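# Stack loose wooden strips onto matching colour rows

## Task

Take every loose wooden strip lying in the gap between the two rows and set it on the row that matches its colour. Each strip must lie flat and be aligned with the strips beneath it, and the grippers must have released the strips at the end.

## Robot and tools

Robot: two arms, left_arm and right_arm, each ending in a two-finger parallel gripper with a wrist camera (cam_left_wrist, cam_right_wrist, both 616x616 fisheye images). The arm names are labels only and do not mean sides of a picture.

Frame: every position and orientation uses one scene frame. Its origin sits on the table surface midway between the arms, +x runs out over the table, +z points up, and left_arm is on the +y side. In a gripper's own axes the fingers point along +z and close along y. end_effector_position is the point between the finger pads, roughly 1 cm short of the fingertips.

Row layout (used by execute_actions and move): one flat list of 16 numbers covering both arms, left first: x, y, z, qw, qx, qy, qz, opening for left_arm, then the same eight for right_arm. x, y, z are an absolute target position in metres in the scene frame; qw, qx, qy, qz are an absolute target orientation quaternion, w first, in the same frame. Opening runs from -1 (closed) to +1 (fully open, 0.094 m). Even if only one arm should move, all 16 numbers must be given. To keep an arm still, resend exactly the position and quaternion from the latest result taken before it was meant to stay, plus its wanted opening; to hold a wrist orientation, repeat one fixed quaternion rather than copying the drifting reported one.

execute_actions(actions): actions is a list of up to 15 actions; each action is a table of up to 15 rows, one row per 1/30 s control step. A table shorter than 15 rows repeats its final row for the remaining steps. An empty list simply returns the current state and images. Each step the commanded pose is clipped to within 70 mm and 16 degrees of the measured one, so a distant target may take several actions; after an action the arm continues at most to its last clipped pose. An action is rejected for both arms if any target lies over 0.6 m from that gripper's current position along any of its axes; if the first action fails this or any action is malformed, nothing in the call runs.

move(target, speed, blocking): target is one 16-number row of absolute poses. Each gripper follows a straight line to its pose, all arms finishing together, over 0.5 to 10 s (cut off at 10 s if longer). speed is the top path speed in m/s, 0.002 to 0.5, default 0.25; rotation is capped at twice that in rad/s. The opening is applied when the move begins. Paths ignore obstacles and the other arm, and a gripper may lag, wander, or overshoot the speed, mostly near full reach. With blocking=false the result comes back after 0.5 s while motion continues; poll with wait(0), and use wait or stop before sending further rows or moves. The result adds a move: line giving the ending (done, off_target, moving, held, fault) and any limits: paced means the pose was clipped, held means a safety check blocked some steps (the arm may then jump quickly). Per-gripper distance to its pose is also reported. An ending naming one arm means the other finished fine.

wait(seconds): 0 to 10; arms keep their last command; returns early if a running move ends. stop(): brakes a running move, needing some stopping distance; fingers continue. zoom_image(camera, region): region [x0, y0, x1, y1] in that camera's pixels, origin top-left, at most 504x504. finished_scene(scene): pass the current scene number to end it for good once the robot has held its last command; the result tells whether the goal was met and gives the next task. Always end with this call rather than a plain reply.

Reading results: the state line lists each gripper's position and quaternion (printed values may be a little off, more at long reach). Hand target lines show where each controller is heading. A pose unreachable line means a clearance check altered or blocked that arm's command. grip_measured gives finger opening on the command scale; the last Joint positions value is the opening in metres. Joint torques are total drive outputs, nonzero even in free air. Runs of actions also list end_effector_position at some steps, with HELD marking steps where an arm was held back. FAULT lines report arm stops. MOTOR HOT appears at 75 °C; 90 °C halts that arm for 10 s, and 100 °C makes it drop everything and fall. Joint limits (rad), base to gripper: waist -2.618 to 3.054, shoulder and elbow 0.000 to 3.142, wrist pitch and yaw -1.571 to 1.571, wrist roll -2.094 to 2.094. Camera intrinsics and world-to-camera transforms are supplied for locating things in images, with small errors.

Practical notes: arms often stop a centimetre or more short, usually low, so check heights. To grasp, command an opening about 0.03 under grip_measured for a firm hold (less for a gentler one); readings may be off by about 1 mm; pad force is roughly 50 to 62 N. Brief external tugs or pushes on objects can occur. Avoid knocking anything off the table, dropping strips, fast impacts, driving targets deep past a contact, and letting the arms collide or press on each other. Moving smoothly with little effort is preferred, and long holding of loads heats the motors.

Each tool is called after ">>>" by a JSON object that holds its "op" and its "data".

## Session

>>> {"op": "execute_actions", "data": {"actions": []}}

Scene clock: 0.00 s.
left_arm: end_effector_position=(+0.3321, +0.0470, +0.1988) grip_measured=+1.000 end_effector_quat_wxyz=(+0.022, -0.523, +0.733, -0.435) | right_arm: end_effector_position=(+0.2139, -0.2184, +0.2161) grip_measured=+1.000 end_effector_quat_wxyz=(+0.348, +0.057, +0.924, +0.146)
Joint positions: left_arm=[-0.65   1.471  1.128 -0.367  0.312 -1.882  0.094] | right_arm=[-0.236  0.57   0.911 -1.263 -0.456 -0.066  0.094]
Joint velocities: left_arm=[0.002 0.002 0.002 0.081 0.007 0.022 0.   ] | right_arm=[-0.002  0.007 -0.002 -0.081  0.051 -0.037  0.   ]
Joint torques (N m, as the arm reports them, + toward a larger angle): no reading
Hand target (left_arm): +0.330, +0.048, +0.199; +0.022, -0.523, +0.735, -0.431
Hand target (right_arm): +0.214, -0.217, +0.220; +0.354, +0.053, +0.922, +0.147

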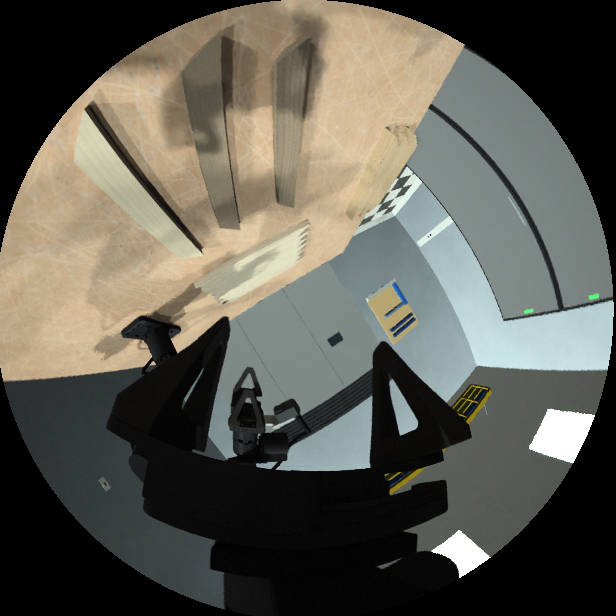

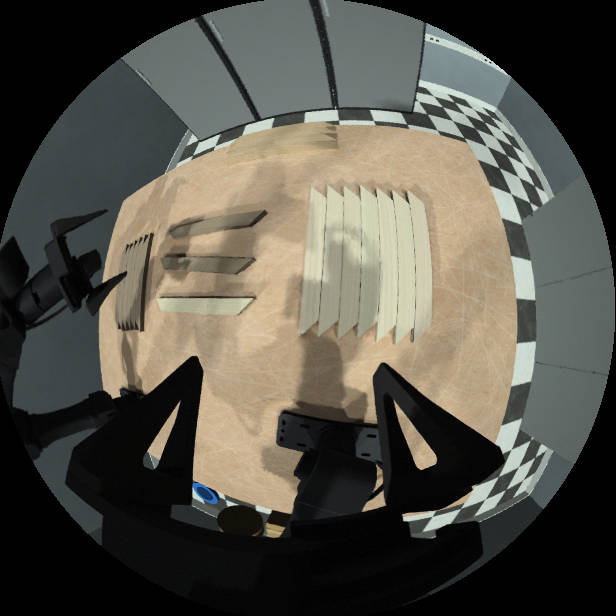

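>>> {"op": "move", "data": {"target": [0.28,0.1,0.22,0.317,0,0.948,0,1,0.28,-0.25,0.22,0.317,0,0.948,0,1], "speed": 0.4}}

>>> {"op": "zoom_image", "data": {"camera": "cam_left_wrist", "region": [130,130,480,400]}}

>>> {"op": "zoom_image", "data": {"camera": "cam_right_wrist", "region": [130,130,480,400]}}

Scene clock: 14.67 s.
left_arm: end_effector_position=(+0.2830, +0.0976, +0.2229) grip_measured=+1.000 end_effector_quat_wxyz=(+0.318, -0.009, +0.948, -0.013) | right_arm: end_effector_position=(+0.2717, -0.2495, +0.2072) grip_measured=+1.000 end_effector_quat_wxyz=(+0.298, +0.009, +0.954, +0.006)
Joint positions: left_arm=[-0.953  1.471  1.412 -1.014 -0.433 -0.707  0.094] | right_arm=[ 0.041  0.86   0.997 -1.103 -0.044 -0.035  0.094]
Joint velocities: left_arm=[-0.017 -0.012 -0.002  0.037  0.037 -0.066  0.   ] | right_arm=[-0.012  0.002 -0.037 -0.007  0.022 -0.139  0.   ]
Joint torques (N m, as the arm reports them, + toward a larger angle): left_arm=[-0.85 -6.7   8.64  1.08 -0.44  0.07] | right_arm=[ 0.53  0.44  9.34  1.54  0.06 -0.1 ]
Hand target (left_arm): +0.279, +0.100, +0.220; +0.315, +0.001, +0.949, +0.002
Hand target (right_arm): +0.280, -0.249, +0.219; +0.316, +0.001, +0.949, +0.001
Off the commanded pose (left_arm): 0.005 m, 2 deg.
Off the commanded pose (right_arm): 0.015 m, 3 deg.
move: off_target (right_arm)
camera_calibration (this result's frames):
cam_left_wrist: T_world_to_cam=[[0.184801, -0.97733, 0.103315, 0.0277709], [-0.976422, -0.170654, 0.132203, 0.288429], [-0.111575, -0.12531, -0.985824, 0.372869], [0, 0, 0, 1]] pos_world=[0.318099, 0.123087, 0.326583]
cam_right_wrist: T_world_to_cam=[[0.0417843, -0.995652, 0.0832535, -0.284234], [-0.998297, -0.0382097, 0.0440763, 0.286603], [-0.0407036, -0.0849535, -0.995553, 0.288645], [0, 0, 0, 1]] pos_world=[0.30974, -0.247525, 0.298393]

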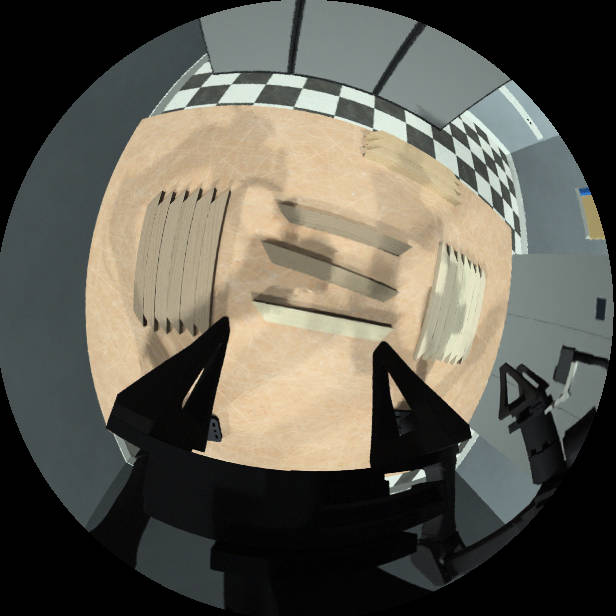

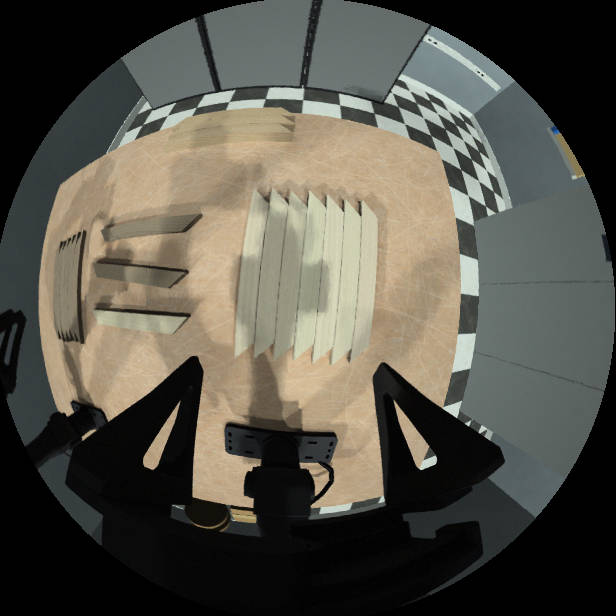

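Region (130, 130, 480, 400) of cam_left_wrist's 616x616 image, scaled by 1.440, with more detail than that image has; it fills the top 389 rows of this view, and the rest is white.

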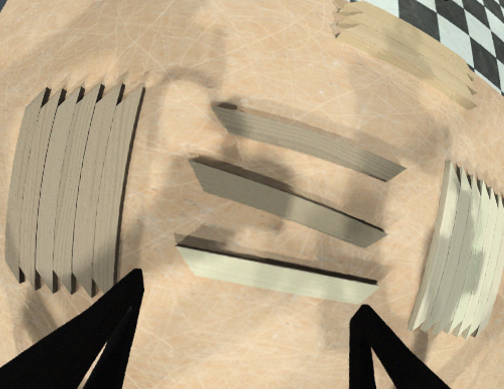

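Region (130, 130, 480, 400) of cam_right_wrist's 616x616 image, scaled by 1.440, with more detail than that image has; it fills the top 389 rows of this view, and the rest is white.

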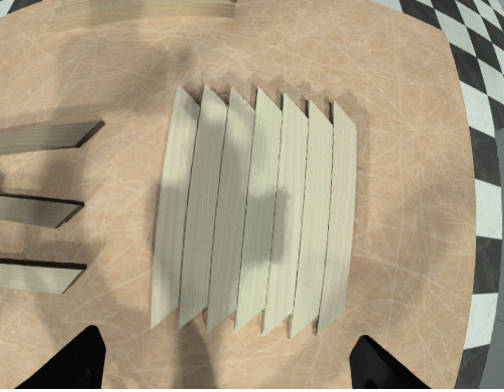

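>>> {"op": "move", "data": {"target": [0.3,0.3,0.16,0.317,0,0.948,0,0.3,0.263,0.03,0.07,0,-0.695,0.719,0,0.3], "speed": 0.35}}

>>> {"op": "execute_actions", "data": {"actions": []}}

Scene clock: 62.50 s.
left_arm: end_effector_position=(+0.3031, +0.2980, +0.1575) grip_measured=+0.302 end_effector_quat_wxyz=(+0.308, -0.002, +0.951, -0.004) | right_arm: end_effector_position=(+0.2608, +0.0253, +0.0638) grip_measured=+0.302 end_effector_quat_wxyz=(+0.004, +0.687, -0.726, +0.002)
Joint positions: left_arm=[-0.15   1.192  0.932 -0.685  0.009 -0.004  0.061] | right_arm=[ 1.007  1.876  1.403 -1.106  0.002 -0.616  0.061]
Joint velocities: left_arm=[ 0.002 -0.017 -0.007 -0.007 -0.022  0.095 -0.001] | right_arm=[-0.002  0.002 -0.007  0.037 -0.037 -0.066 -0.001]
Joint torques (N m, as the arm reports them, + toward a larger angle): left_arm=[ 0.91 -6.25  7.99  1.57  0.02  0.07] | right_arm=[ 0.21 -7.45  8.55  0.14 -0.08 -0.07]
Hand target (left_arm): +0.301, +0.300, +0.161; +0.317, -0.001, +0.949, -0.005
Hand target (right_arm): +0.261, +0.031, +0.069; +0.002, +0.693, -0.721, -0.004
Off the commanded pose (left_arm): 0.004 m, 1 deg.
Off the commanded pose (right_arm): 0.008 m, 1 deg.
move: done
camera_calibration (this result's frames):
cam_left_wrist: T_world_to_cam=[[0.178529, -0.980738, 0.0792441, 0.233409], [-0.974819, -0.165363, 0.149606, 0.346143], [-0.13362, -0.103958, -0.985565, 0.336029], [0, 0, 0, 1]] pos_world=[0.340657, 0.321085, 0.260897]
cam_right_wrist: T_world_to_cam=[[0.997802, 0.0468854, 0.0468343, -0.271624], [0.00852806, -0.791689, 0.610864, 0.012907], [0.0657189, -0.609122, -0.790349, 0.141231], [0, 0, 0, 1]] pos_world=[0.261636, 0.108981, 0.116459]

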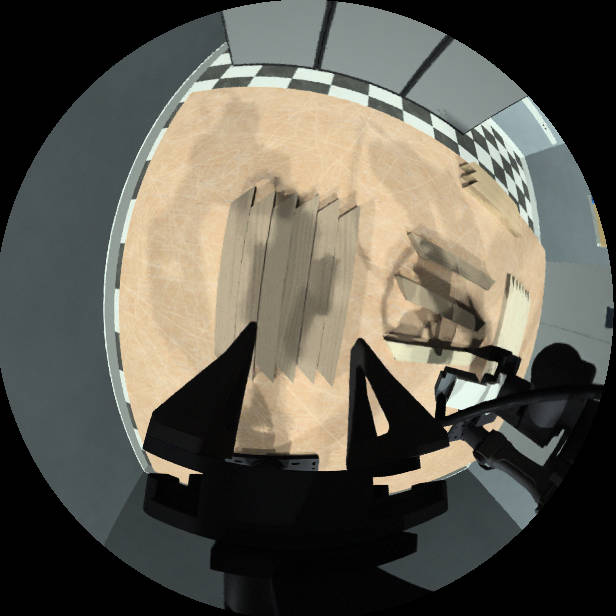

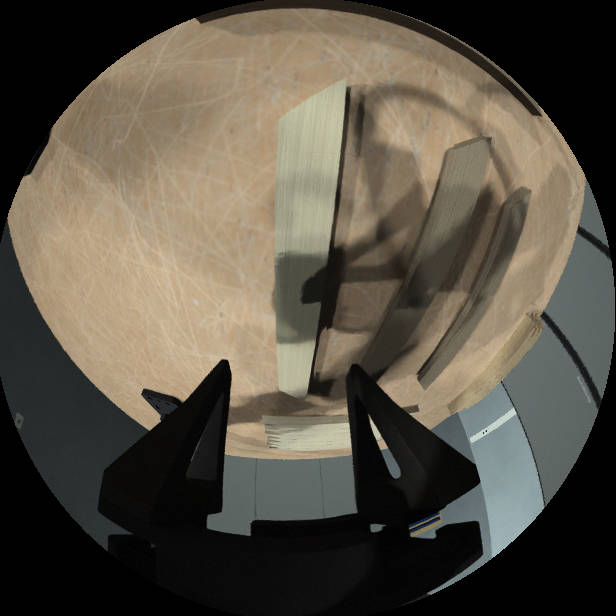

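Scene clock: 62.50 s.
left_arm: end_effector_position=(+0.3031, +0.2980, +0.1575) grip_measured=+0.302 end_effector_quat_wxyz=(+0.308, -0.002, +0.951, -0.004) | right_arm: end_effector_position=(+0.2608, +0.0253, +0.0638) grip_measured=+0.302 end_effector_quat_wxyz=(+0.004, +0.687, -0.726, +0.002)
Joint positions: left_arm=[-0.15   1.192  0.932 -0.685  0.009 -0.004  0.061] | right_arm=[ 1.007  1.876  1.403 -1.106  0.002 -0.616  0.061]
Joint velocities: left_arm=[ 0.002 -0.017 -0.007 -0.007 -0.022  0.095 -0.001] | right_arm=[-0.002  0.002 -0.007  0.037 -0.037 -0.066 -0.001]
Joint torques (N m, as the arm reports them, + toward a larger angle): left_arm=[ 0.91 -6.25  7.99  1.57  0.02  0.07] | right_arm=[ 0.21 -7.45  8.55  0.14 -0.08 -0.07]
Hand target (left_arm): +0.301, +0.300, +0.161; +0.317, -0.001, +0.949, -0.005
Hand target (right_arm): +0.261, +0.031, +0.069; +0.002, +0.693, -0.721, -0.004
Off the commanded pose (left_arm): 0.004 m, 1 deg.
Off the commanded pose (right_arm): 0.008 m, 1 deg.
camera_calibration (this result's frames):
cam_left_wrist: T_world_to_cam=[[0.178529, -0.980738, 0.0792441, 0.233409], [-0.974819, -0.165363, 0.149606, 0.346143], [-0.13362, -0.103958, -0.985565, 0.336029], [0, 0, 0, 1]] pos_world=[0.340657, 0.321085, 0.260897]
cam_right_wrist: T_world_to_cam=[[0.997802, 0.0468854, 0.0468343, -0.271624], [0.00852806, -0.791689, 0.610864, 0.012907], [0.0657189, -0.609122, -0.790349, 0.141231], [0, 0, 0, 1]] pos_world=[0.261636, 0.108981, 0.116459]

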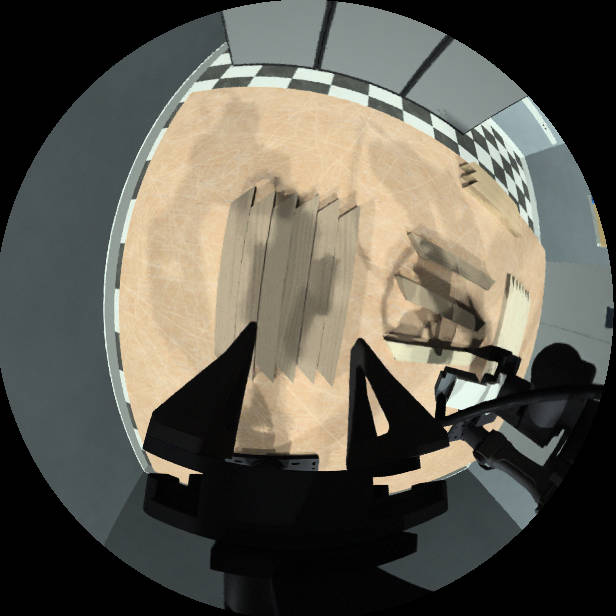

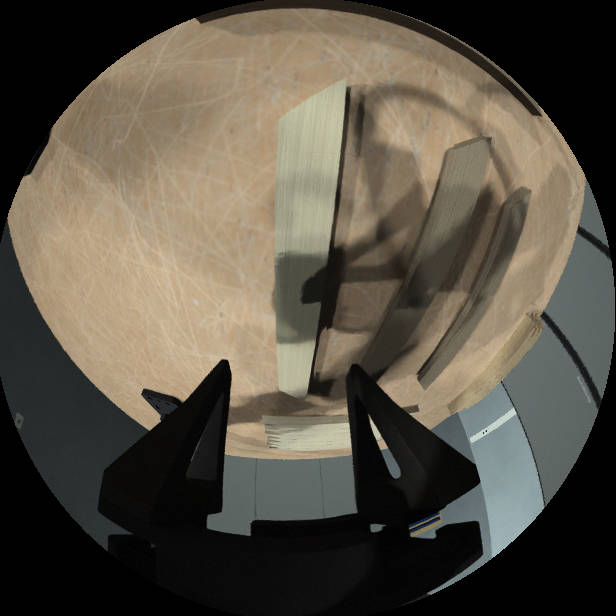

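>>> {"op": "move", "data": {"target": [0.36,0.33,0.13,0,0.6,0.8,0,0.3,0.268,0.04,0.022,0,-0.695,0.719,0,0.3], "speed": 0.25}}

Scene clock: 75.13 s.
left_arm: end_effector_position=(+0.3592, +0.3335, +0.1317) grip_measured=+0.302 end_effector_quat_wxyz=(+0.010, +0.592, +0.806, +0.004) | right_arm: end_effector_position=(+0.2723, +0.0398, +0.0301) grip_measured=+0.302 end_effector_quat_wxyz=(-0.006, +0.689, -0.725, +0.000)
Joint positions: left_arm=[-0.057  1.964  1.794 -1.38   0.007  1.363  0.061] | right_arm=[ 1.007  1.962  1.382 -0.979  0.002 -0.619  0.061]
Joint velocities: left_arm=[ 0.002  0.002  0.002 -0.022  0.007  0.022 -0.   ] | right_arm=[ 0.012 -0.002  0.002  0.022  0.037  0.037 -0.001]
Joint torques (N m, as the arm reports them, + toward a larger angle): left_arm=[-0.83 -9.98  9.94  0.23  0.01  0.04] | right_arm=[ 0.58 -7.66  4.39  0.48  0.   -0.08]
Hand target (left_arm): +0.359, +0.330, +0.130; +0.003, +0.599, +0.801, -0.002
Hand target (right_arm): +0.268, +0.040, +0.022; +0.000, +0.695, -0.719, +0.000
Off the commanded pose (left_arm): 0.004 m, 2 deg.
Off the commanded pose (right_arm): 0.009 m, 1 deg.
move: done
camera_calibration (this result's frames):
cam_left_wrist: T_world_to_cam=[[-0.880363, -0.469921, -0.0643062, 0.489142], [-0.3834, 0.625251, 0.679755, -0.135413], [-0.279223, 0.623086, -0.730615, 0.0981012], [0, 0, 0, 1]] pos_world=[0.406098, 0.253399, 0.195176]
cam_right_wrist: T_world_to_cam=[[0.997025, 0.0491367, 0.0593833, -0.282459], [0.00378142, -0.800701, 0.599052, 0.0468595], [0.0769837, -0.597045, -0.798505, 0.119371], [0, 0, 0, 1]] pos_world=[0.272252, 0.12267, 0.0840207]

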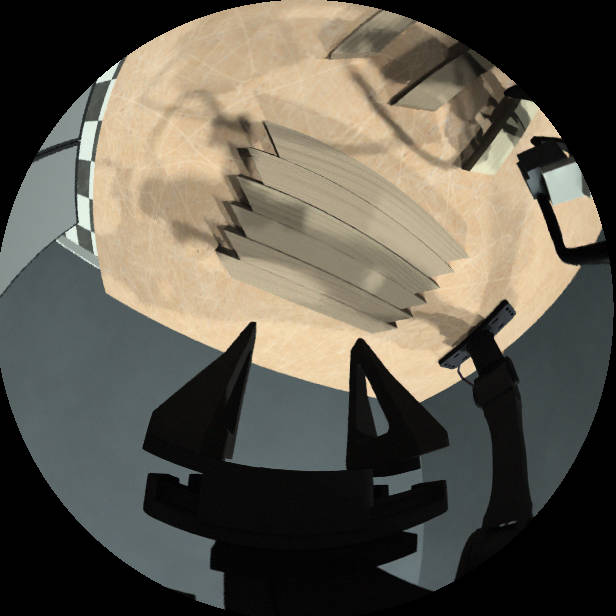

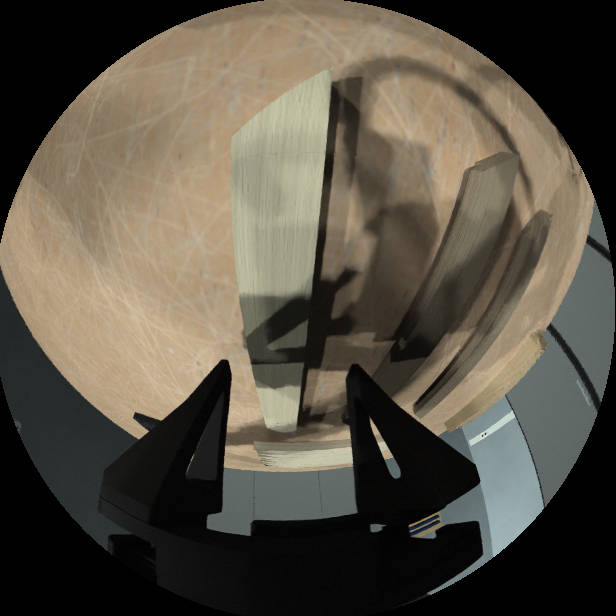

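>>> {"op": "move", "data": {"target": [0.36,0.33,0.13,0,0.6,0.8,0,0.3,0.264,0.04,0.03,0,-0.695,0.719,0,0.0], "speed": 0.05}}

>>> {"op": "move", "data": {"target": [0.36,0.33,0.13,0,0.6,0.8,0,0.3,0.264,0.04,0.03,0,-0.695,0.719,0,-0.45], "speed": 0.02}}

Scene clock: 84.40 s.
left_arm: end_effector_position=(+0.3579, +0.3348, +0.1317) grip_measured=+0.302 end_effector_quat_wxyz=(+0.006, +0.593, +0.805, +0.006) | right_arm: end_effector_position=(+0.2694, +0.0423, +0.0301) grip_measured=+0.003 end_effector_quat_wxyz=(-0.006, +0.692, -0.722, +0.000)
Joint positions: left_arm=[-0.057  1.964  1.794 -1.384 -0.001  1.365  0.061] | right_arm=[ 1.018  1.962  1.382 -0.979  0.002 -0.619  0.047]
Joint velocities: left_arm=[-0.002 -0.002 -0.012 -0.037  0.007 -0.022 -0.001] | right_arm=[-0.002 -0.007 -0.002  0.007 -0.051  0.007 -0.   ]
Joint torques (N m, as the arm reports them, + toward a larger angle): left_arm=[-1.15 -9.75 10.42  0.23  0.    0.04] | right_arm=[ 0.4  -9.02  4.99  0.23  0.    0.01]
Hand target (left_arm): +0.360, +0.330, +0.130; +0.000, +0.600, +0.800, +0.000
Hand target (right_arm): +0.264, +0.040, +0.030; +0.000, +0.695, -0.719, -0.000
Off the commanded pose (left_arm): 0.006 m, 1 deg.
Off the commanded pose (right_arm): 0.006 m, 1 deg.
move: done
camera_calibration (this result's frames):
cam_left_wrist: T_world_to_cam=[[-0.881704, -0.467553, -0.0631785, 0.48818], [-0.378437, 0.620886, 0.686503, -0.137907], [-0.28175, 0.629202, -0.724377, 0.0949455], [0, 0, 0, 1]] pos_world=[0.404992, 0.254135, 0.194292]
cam_right_wrist: T_world_to_cam=[[0.99643, 0.0597653, 0.0596345, -0.279906], [0.0121934, -0.800796, 0.598813, 0.0465794], [0.0835433, -0.595948, -0.798665, 0.119258], [0, 0, 0, 1]] pos_world=[0.268375, 0.125101, 0.0840465]

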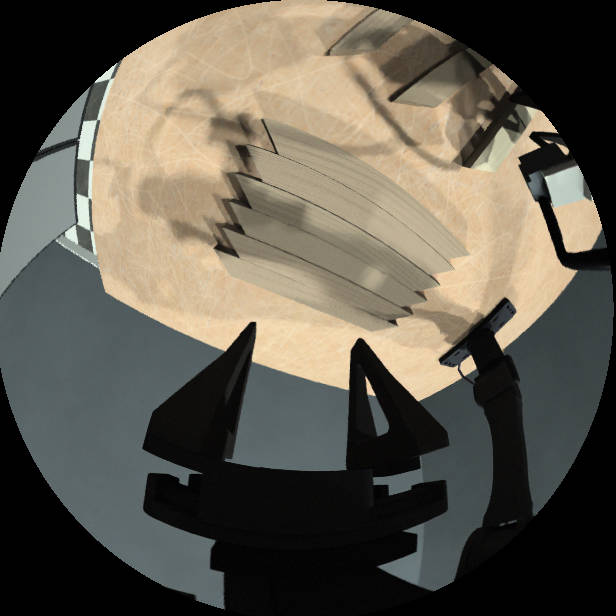

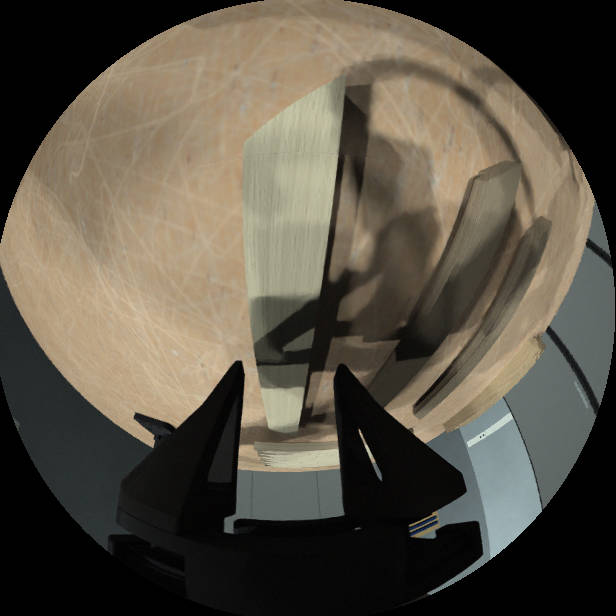

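Scene clock: 85.20 s.
left_arm: end_effector_position=(+0.3577, +0.3350, +0.1317) grip_measured=+0.302 end_effector_quat_wxyz=(+0.005, +0.593, +0.805, +0.006) | right_arm: end_effector_position=(+0.2694, +0.0423, +0.0301) grip_measured=-0.447 end_effector_quat_wxyz=(-0.006, +0.692, -0.722, +0.000)
Joint positions: left_arm=[-0.057  1.964  1.794 -1.385 -0.002  1.365  0.061] | right_arm=[ 1.018  1.962  1.382 -0.979  0.002 -0.619  0.026]
Joint velocities: left_arm=[ 0.007  0.002 -0.022 -0.037 -0.022 -0.051  0.   ] | right_arm=[ 0.007 -0.012 -0.002  0.007 -0.022 -0.022 -0.001]
Joint torques (N m, as the arm reports them, + toward a larger angle): left_arm=[-1.15 -9.75 10.42  0.23  0.    0.04] | right_arm=[ 0.42 -9.04  4.98  0.25  0.01  0.  ]
Hand target (left_arm): +0.360, +0.330, +0.130; +0.000, +0.600, +0.800, +0.000
Hand target (right_arm): +0.264, +0.040, +0.030; +0.000, +0.695, -0.719, +0.000
Off the commanded pose (left_arm): 0.006 m, 1 deg.
Off the commanded pose (right_arm): 0.006 m, 1 deg.
move: done
camera_calibration (this result's frames):
cam_left_wrist: T_world_to_cam=[[-0.881751, -0.467502, -0.0629117, 0.488047], [-0.377852, 0.620146, 0.687493, -0.138191], [-0.28239, 0.629969, -0.723461, 0.0946198], [0, 0, 0, 1]] pos_world=[0.40484, 0.254254, 0.194163]
cam_right_wrist: T_world_to_cam=[[0.99643, 0.0597653, 0.0596345, -0.279906], [0.0121934, -0.800796, 0.598813, 0.0465794], [0.0835433, -0.595948, -0.798665, 0.119258], [0, 0, 0, 1]] pos_world=[0.268375, 0.125101, 0.0840465]

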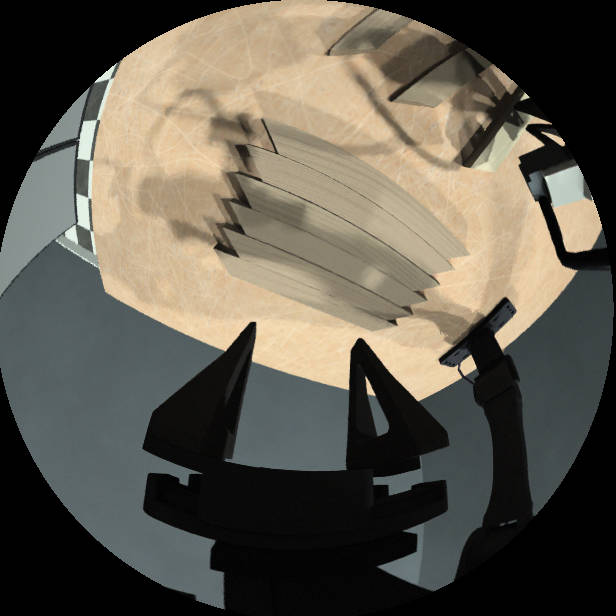

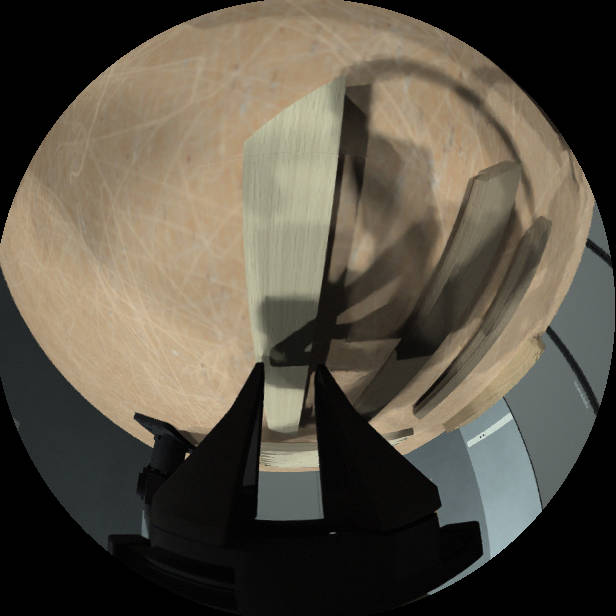

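Above the strip; it was friction.

>>> {"op": "move", "data": {"target": [0.36,0.33,0.13,0,0.6,0.8,0,0.3,0.263,0.04,0.008,0,-0.695,0.719,0,0.0], "speed": 0.03}}

>>> {"op": "move", "data": {"target": [0.36,0.33,0.13,0,0.6,0.8,0,0.3,0.263,0.04,0.01,0,-0.695,0.719,0,-0.45], "speed": 0.05}}

Scene clock: 103.97 s.
left_arm: end_effector_position=(+0.3577, +0.3351, +0.1317) grip_measured=+0.302 end_effector_quat_wxyz=(+0.005, +0.593, +0.805, +0.006) | right_arm: end_effector_position=(+0.2674, +0.0397, +0.0158) grip_measured=-0.003 end_effector_quat_wxyz=(-0.005, +0.692, -0.722, +0.000)
Joint positions: left_arm=[-0.057  1.964  1.794 -1.385 -0.002  1.365  0.061] | right_arm=[ 1.018  1.972  1.336 -0.924  0.002 -0.619  0.047]
Joint velocities: left_arm=[ 0.012 -0.007 -0.017  0.095 -0.095 -0.051 -0.   ] | right_arm=[-0.022 -0.022 -0.002  0.007 -0.007  0.007  0.   ]
Joint torques (N m, as the arm reports them, + toward a larger angle): left_arm=[-1.14 -9.75 10.4   0.23  0.01  0.04] | right_arm=[ 0.57 -7.68  4.41  0.46  0.01  0.03]
Hand target (left_arm): +0.360, +0.330, +0.130; +0.000, +0.600, +0.800, +0.000
Hand target (right_arm): +0.263, +0.040, +0.008; -0.000, +0.695, -0.719, -0.000
Off the commanded pose (left_arm): 0.006 m, 1 deg.
Off the commanded pose (right_arm): 0.009 m, 1 deg.
move: done
camera_calibration (this result's frames):
cam_left_wrist: T_world_to_cam=[[-0.88175, -0.467483, -0.0630573, 0.488086], [-0.37783, 0.619883, 0.687742, -0.138187], [-0.28242, 0.630242, -0.723211, 0.0944618], [0, 0, 0, 1]] pos_world=[0.404836, 0.254298, 0.194131]
cam_right_wrist: T_world_to_cam=[[0.996499, 0.0598542, 0.0583783, -0.276958], [0.0128948, -0.799893, 0.600004, 0.0529109], [0.0826091, -0.597151, -0.797864, 0.106786], [0, 0, 0, 1]] pos_world=[0.266485, 0.122668, 0.0696223]

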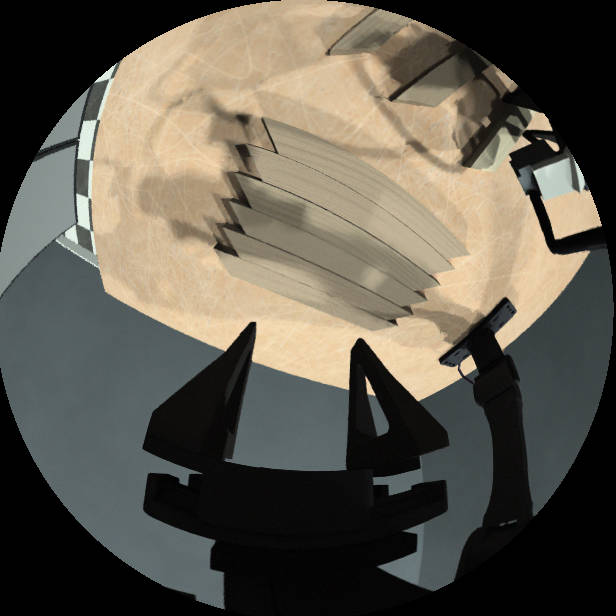

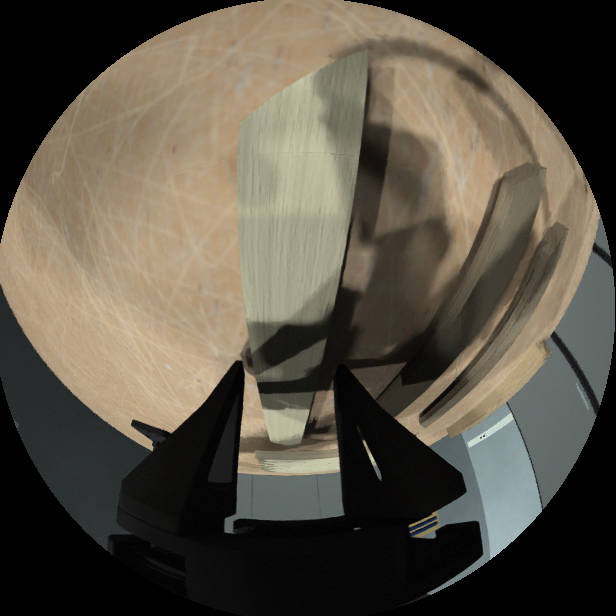

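Scene clock: 104.67 s.
left_arm: end_effector_position=(+0.3577, +0.3352, +0.1317) grip_measured=+0.302 end_effector_quat_wxyz=(+0.005, +0.593, +0.805, +0.006) | right_arm: end_effector_position=(+0.2675, +0.0397, +0.0158) grip_measured=-0.435 end_effector_quat_wxyz=(-0.005, +0.692, -0.722, +0.001)
Joint positions: left_arm=[-0.057  1.964  1.794 -1.385 -0.003  1.365  0.061] | right_arm=[ 1.018  1.972  1.336 -0.924  0.003 -0.619  0.027]
Joint velocities: left_arm=[ 0.007 -0.002 -0.017 -0.066 -0.022 -0.022  0.001] | right_arm=[ 0.002 -0.012 -0.007 -0.037  0.022 -0.081  0.   ]
Joint torques (N m, as the arm reports them, + toward a larger angle): left_arm=[-1.15 -9.75 10.41  0.23  0.01  0.04] | right_arm=[ 0.53 -7.92  4.71  0.42 -0.01  0.02]
Hand target (left_arm): +0.360, +0.330, +0.130; +0.000, +0.600, +0.800, +0.000
Hand target (right_arm): +0.263, +0.040, +0.010; +0.000, +0.695, -0.719, +0.000
Off the commanded pose (left_arm): 0.006 m, 1 deg.
Off the commanded pose (right_arm): 0.007 m, 1 deg.
move: done
camera_calibration (this result's frames):
cam_left_wrist: T_world_to_cam=[[-0.881749, -0.467446, -0.0633485, 0.488163], [-0.377788, 0.619356, 0.68824, -0.138181], [-0.28248, 0.630787, -0.722712, 0.0941459], [0, 0, 0, 1]] pos_world=[0.404829, 0.254387, 0.194066]
cam_right_wrist: T_world_to_cam=[[0.996464, 0.0598741, 0.0589506, -0.277061], [0.0125272, -0.799612, 0.600386, 0.0529237], [0.0830852, -0.597525, -0.797534, 0.10661], [0, 0, 0, 1]] pos_world=[0.26656, 0.122609, 0.0695833]

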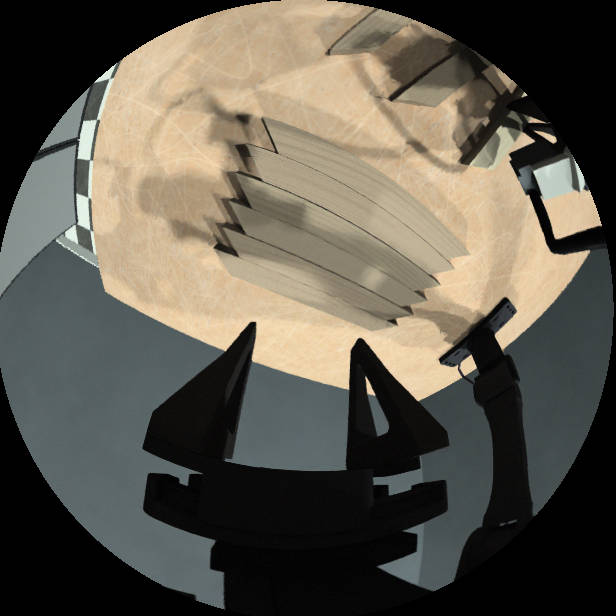

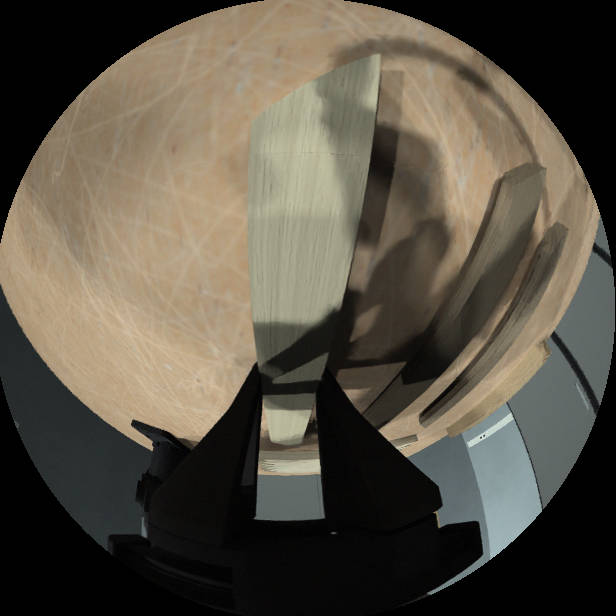

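>>> {"op": "move", "data": {"target": [0.36,0.33,0.13,0,0.6,0.8,0,0.3,0.265,0.035,0.075,0,-0.695,0.719,0,-0.475], "speed": 0.15}}

>>> {"op": "move", "data": {"target": [0.342,0.048,0.06,0,0.759,0.651,0,0.2,0.348,-0.275,0.065,0,0.024,1,0,-0.475], "speed": 0.3}}

Scene clock: 111.60 s.
left_arm: end_effector_position=(+0.3577, +0.3353, +0.1317) grip_measured=+0.302 end_effector_quat_wxyz=(+0.005, +0.593, +0.805, +0.006) | right_arm: end_effector_position=(+0.2618, +0.0323, +0.0639) grip_measured=-0.449 end_effector_quat_wxyz=(+0.011, +0.693, -0.721, +0.003)
Joint positions: left_arm=[-0.057  1.964  1.794 -1.385 -0.003  1.365  0.061] | right_arm=[ 1.018  1.911  1.451 -1.132  0.003 -0.62   0.026]
Joint velocities: left_arm=[ 0.002 -0.022 -0.007 -0.007 -0.007 -0.007 -0.   ] | right_arm=[-0.002 -0.007 -0.007  0.051 -0.022 -0.037  0.   ]
Joint torques (N m, as the arm reports them, + toward a larger angle): left_arm=[-1.14 -9.75 10.41  0.23  0.02  0.04] | right_arm=[-0.31 -9.22  8.23  0.08  0.   -0.09]
Hand target (left_arm): +0.360, +0.330, +0.130; +0.000, +0.600, +0.800, +0.000
Hand target (right_arm): +0.265, +0.035, +0.075; -0.000, +0.695, -0.719, +0.000
Off the commanded pose (left_arm): 0.006 m, 1 deg.
Off the commanded pose (right_arm): 0.012 m, 1 deg.
move: off_target (right_arm)
camera_calibration (this result's frames):
cam_left_wrist: T_world_to_cam=[[-0.881749, -0.467427, -0.0634941, 0.488202], [-0.377767, 0.619092, 0.688489, -0.138177], [-0.282509, 0.63106, -0.722462, 0.0939879], [0, 0, 0, 1]] pos_world=[0.404825, 0.254431, 0.194034]
cam_right_wrist: T_world_to_cam=[[0.997336, 0.0622278, 0.0380496, -0.272711], [0.0252909, -0.784336, 0.619821, 0.0131617], [0.0684137, -0.617208, -0.78382, 0.144614], [0, 0, 0, 1]] pos_world=[0.261758, 0.11655, 0.11557]

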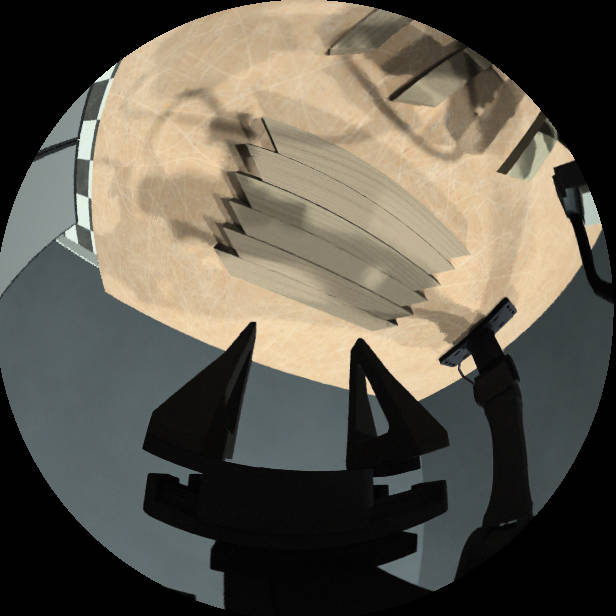

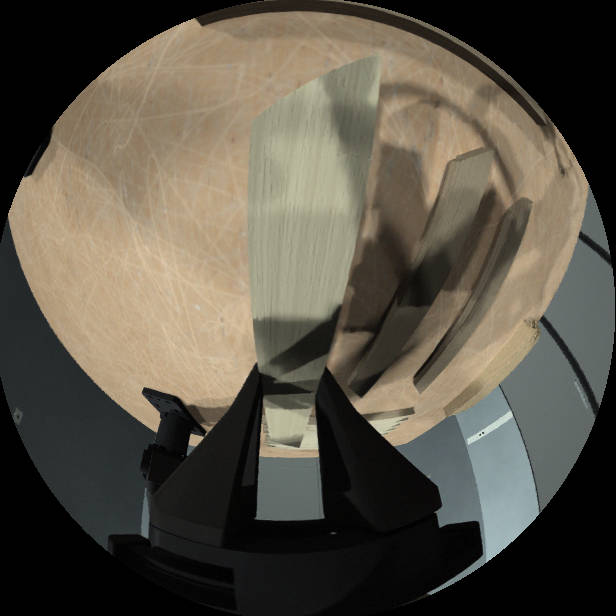

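Scene clock: 114.67 s.
left_arm: end_effector_position=(+0.3417, +0.0504, +0.0621) grip_measured=+0.202 end_effector_quat_wxyz=(+0.003, +0.760, +0.650, +0.006) | right_arm: end_effector_position=(+0.3377, -0.2746, +0.0604) grip_measured=-0.449 end_effector_quat_wxyz=(-0.012, +0.017, +1.000, -0.002)
Joint positions: left_arm=[-0.763  2.232  1.926 -1.257 -0.011  1.116  0.056] | right_arm=[ 0.     1.705  1.177 -1.067  0.005 -0.074  0.026]
Joint velocities: left_arm=[-0.007  0.002 -0.002  0.066 -0.081 -0.037 -0.001] | right_arm=[ 0.002 -0.007 -0.012  0.007 -0.066 -0.022 -0.001]
Joint torques (N m, as the arm reports them, + toward a larger angle): left_arm=[ -0.32 -12.76   9.97   0.23   0.01  -0.05] | right_arm=[-0.37 -5.7   8.54  0.37 -0.04  0.08]
Hand target (left_arm): +0.341, +0.049, +0.059; -0.004, +0.759, +0.651, +0.003
Hand target (right_arm): +0.350, -0.276, +0.065; +0.005, +0.024, +1.000, -0.001
Off the commanded pose (left_arm): 0.003 m, 1 deg.
Off the commanded pose (right_arm): 0.011 m, 2 deg.
move: off_target (right_arm)
camera_calibration (this result's frames):
cam_left_wrist: T_world_to_cam=[[-0.997663, -0.0304409, -0.061171, 0.354007], [-0.0644006, 0.718044, 0.693011, -0.0322914], [0.0228276, 0.695331, -0.718327, 0.111102], [0, 0, 0, 1]] pos_world=[0.348564, -0.0432896, 0.123841]
cam_right_wrist: T_world_to_cam=[[0.0693449, -0.996272, 0.051316, -0.307245], [-0.781274, -0.0222498, 0.623792, 0.254085], [-0.620325, -0.0833486, -0.779904, 0.326219], [0, 0, 0, 1]] pos_world=[0.422177, -0.273257, 0.11169]

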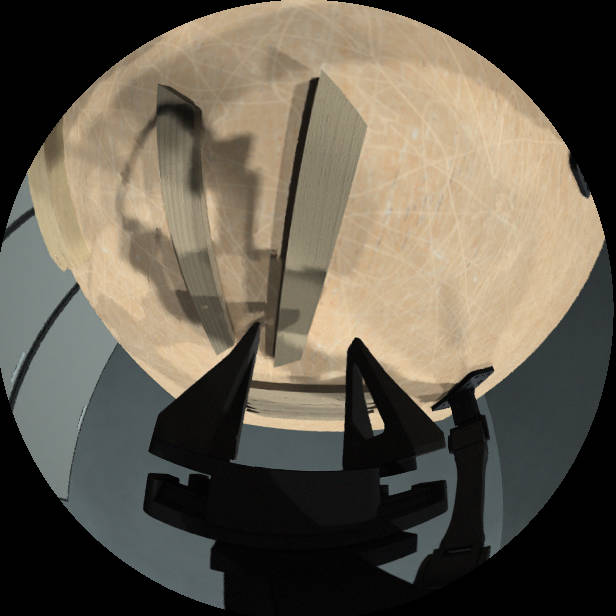

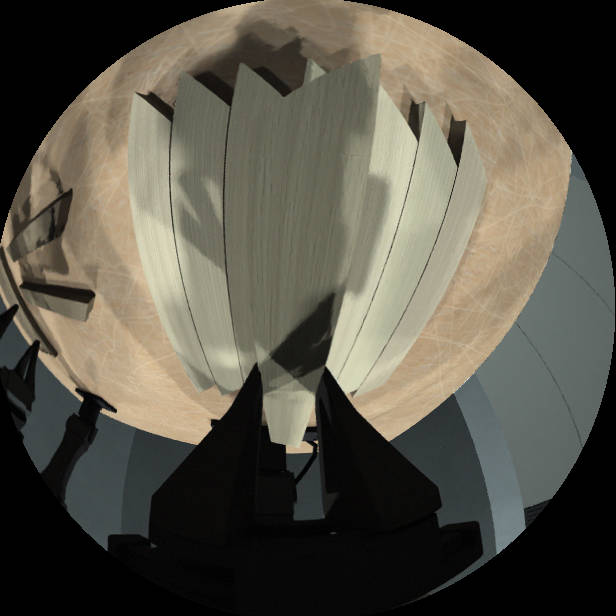

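>>> {"op": "move", "data": {"target": [0.354,0.046,0.03,0,0.759,0.651,0,0.2,0.362,-0.282,0.035,0,0.028,1,0,-0.48], "speed": 0.08}}

Scene clock: 125.67 s.
left_arm: end_effector_position=(+0.3488, +0.0455, +0.0332) grip_measured=+0.202 end_effector_quat_wxyz=(-0.004, +0.761, +0.649, +0.004) | right_arm: end_effector_position=(+0.3527, -0.2796, +0.0339) grip_measured=-0.449 end_effector_quat_wxyz=(-0.014, +0.023, +1.000, -0.001)
Joint positions: left_arm=[-0.763  2.301  1.926 -1.202 -0.011  1.119  0.056] | right_arm=[-0.011  1.798  1.177 -0.977  0.005 -0.072  0.026]
Joint velocities: left_arm=[ 0.002 -0.007 -0.007  0.051 -0.022  0.007 -0.   ] | right_arm=[ 0.007 -0.017  0.002 -0.007  0.081  0.007 -0.001]
Joint torques (N m, as the arm reports them, + toward a larger angle): left_arm=[  1.09 -13.82   8.75   0.42   0.1    0.05] | right_arm=[-0.61 -6.63  7.06  0.45 -0.01  0.02]
Hand target (left_arm): +0.354, +0.046, +0.030; +0.000, +0.759, +0.651, -0.000
Hand target (right_arm): +0.362, -0.282, +0.035; -0.000, +0.028, +1.000, -0.000
Off the commanded pose (left_arm): 0.006 m, 1 deg.
Off the commanded pose (right_arm): 0.010 m, 2 deg.
move: done
camera_calibration (this result's frames):
cam_left_wrist: T_world_to_cam=[[-0.998399, -0.0273147, -0.0495376, 0.358839], [-0.054206, 0.712401, 0.699676, -0.0118318], [0.0161792, 0.701241, -0.712741, 0.0955081], [0, 0, 0, 1]] pos_world=[0.356078, -0.0487436, 0.0941269]
cam_right_wrist: T_world_to_cam=[[0.0558507, -0.99715, 0.0507186, -0.30741], [-0.779141, -0.0117618, 0.626738, 0.284382], [-0.624355, -0.0745207, -0.777578, 0.318237], [0, 0, 0, 1]] pos_world=[0.437435, -0.279474, 0.0848122]

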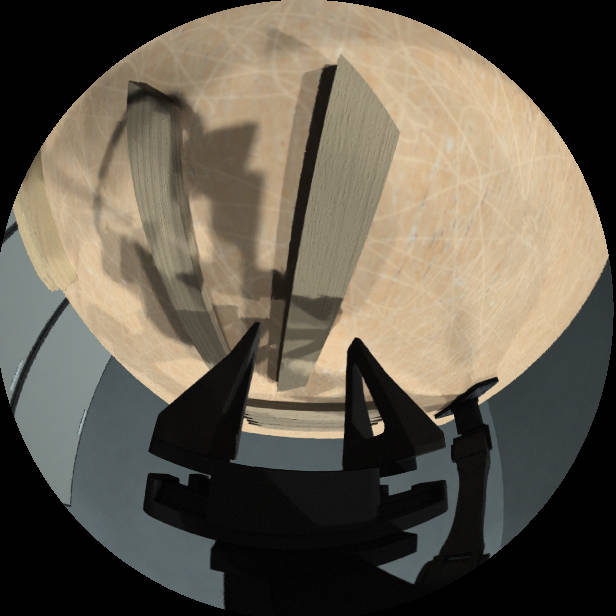

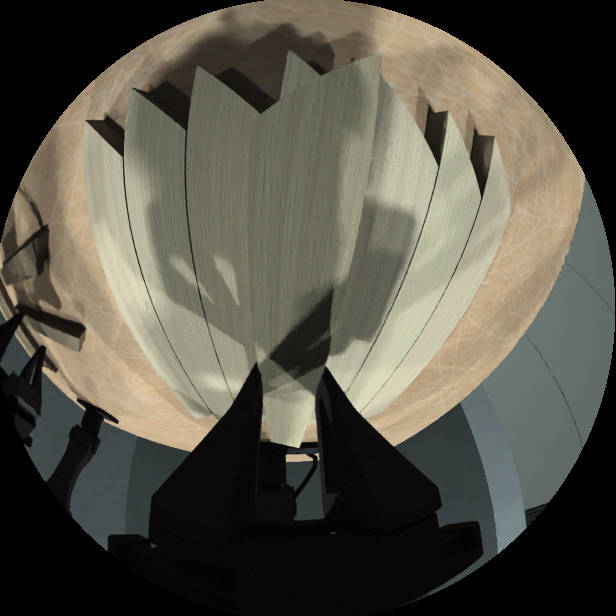

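>>> {"op": "move", "data": {"target": [0.351,0.046,0.013,0,0.759,0.651,0,0.1,0.372,-0.286,0.036,0,0.028,1,0,-0.48], "speed": 0.05}}

>>> {"op": "move", "data": {"target": [0.351,0.046,0.013,0,0.759,0.651,0,-0.47,0.372,-0.286,0.03,0,0.028,1,0,-0.48], "speed": 0.05}}

Scene clock: 134.17 s.
left_arm: end_effector_position=(+0.3522, +0.0431, +0.0228) grip_measured=+0.102 end_effector_quat_wxyz=(+0.007, +0.761, +0.649, +0.007) | right_arm: end_effector_position=(+0.3617, -0.2832, +0.0325) grip_measured=-0.449 end_effector_quat_wxyz=(-0.012, +0.027, +1.000, -0.002)
Joint positions: left_arm=[-0.763  2.301  1.884 -1.137 -0.011  1.119  0.052] | right_arm=[-0.019  1.829  1.211 -0.976  0.005 -0.072  0.026]
Joint velocities: left_arm=[-0.022  0.007  0.007  0.066 -0.051 -0.007 -0.   ] | right_arm=[-0.012 -0.002  0.002 -0.066 -0.022 -0.051 -0.001]
Joint torques (N m, as the arm reports them, + toward a larger angle): left_arm=[  0.73 -13.68   6.77   0.49   0.1    0.02] | right_arm=[-0.61 -6.49  8.19  0.3  -0.03 -0.07]
Hand target (left_arm): +0.351, +0.046, +0.013; +0.000, +0.759, +0.651, +0.000
Hand target (right_arm): +0.372, -0.286, +0.036; +0.000, +0.028, +1.000, -0.000
Off the commanded pose (left_arm): 0.010 m, 1 deg.
Off the commanded pose (right_arm): 0.011 m, 1 deg.
move: off_target (right_arm)
camera_calibration (this result's frames):
cam_left_wrist: T_world_to_cam=[[-0.997266, -0.0277342, -0.068498, 0.361781], [-0.0673835, 0.721837, 0.688775, 0.00187024], [0.0303417, 0.691508, -0.721732, 0.0853638], [0, 0, 0, 1]] pos_world=[0.358328, -0.050346, 0.0851028]
cam_right_wrist: T_world_to_cam=[[0.0476482, -0.997538, 0.0514457, -0.308609], [-0.781813, -0.00518871, 0.623492, 0.295101], [-0.62169, -0.0699292, -0.780135, 0.322888], [0, 0, 0, 1]] pos_world=[0.446154, -0.283739, 0.0837796]

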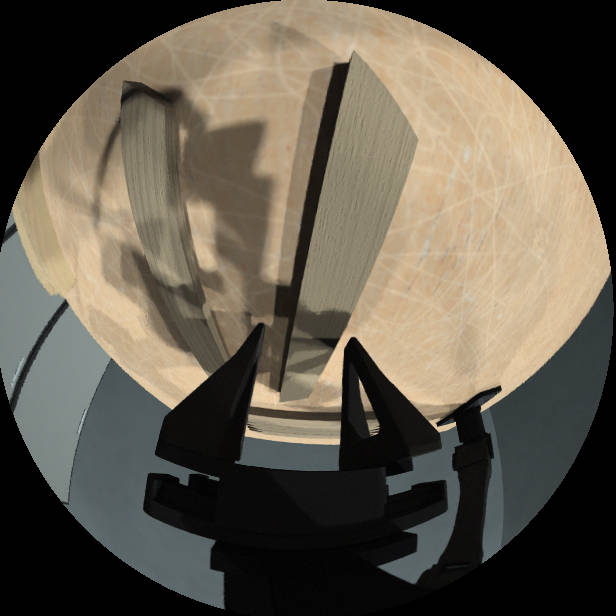

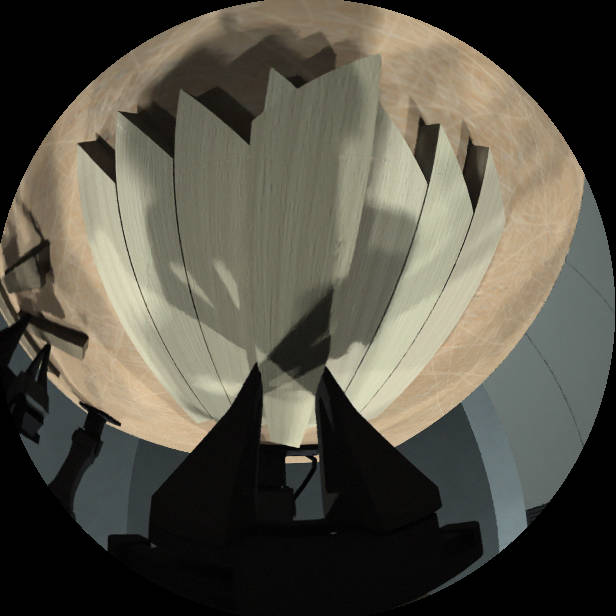

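Scene clock: 134.87 s.
left_arm: end_effector_position=(+0.3523, +0.0431, +0.0228) grip_measured=-0.458 end_effector_quat_wxyz=(+0.007, +0.761, +0.649, +0.008) | right_arm: end_effector_position=(+0.3635, -0.2835, +0.0324) grip_measured=-0.449 end_effector_quat_wxyz=(-0.008, +0.028, +1.000, -0.002)
Joint positions: left_arm=[-0.763  2.301  1.884 -1.137 -0.011  1.119  0.025] | right_arm=[-0.019  1.829  1.211 -0.968  0.005 -0.072  0.026]
Joint velocities: left_arm=[-0.032 -0.012 -0.002 -0.022 -0.037 -0.007 -0.001] | right_arm=[-0.012 -0.002  0.012 -0.022 -0.037  0.007 -0.002]
Joint torques (N m, as the arm reports them, + toward a larger angle): left_arm=[  0.74 -13.69   6.78   0.49   0.1    0.02] | right_arm=[-0.62 -5.91  7.1   0.42 -0.03 -0.06]
Hand target (left_arm): +0.351, +0.046, +0.013; -0.000, +0.759, +0.651, -0.000
Hand target (right_arm): +0.372, -0.286, +0.030; -0.000, +0.028, +1.000, -0.000
Off the commanded pose (left_arm): 0.010 m, 1 deg.
Off the commanded pose (right_arm): 0.009 m, 1 deg.
move: done
camera_calibration (this result's frames):
cam_left_wrist: T_world_to_cam=[[-0.99725, -0.0277196, -0.0687247, 0.361821], [-0.0675391, 0.721621, 0.688986, 0.00189145], [0.0304948, 0.691733, -0.721509, 0.0852558], [0, 0, 0, 1]] pos_world=[0.358354, -0.0503097, 0.0850757]
cam_right_wrist: T_world_to_cam=[[0.0472538, -0.997488, 0.0527656, -0.308821], [-0.786509, -0.00459109, 0.617562, 0.298663], [-0.615768, -0.0706827, -0.78475, 0.321794], [0, 0, 0, 1]] pos_world=[0.447645, -0.283928, 0.0843803]

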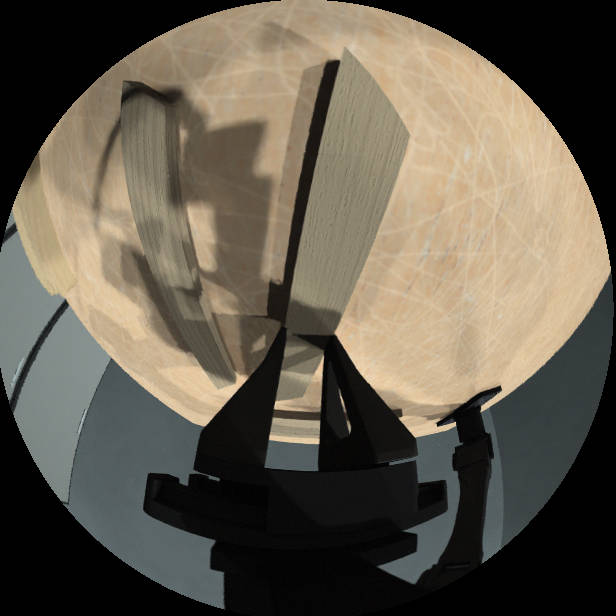

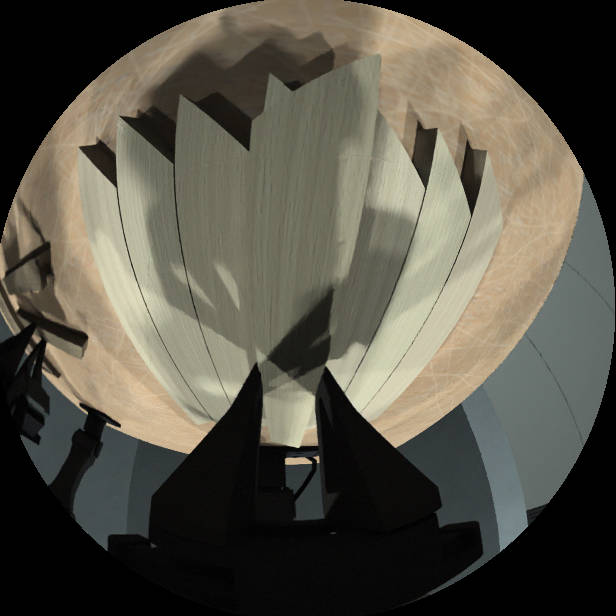

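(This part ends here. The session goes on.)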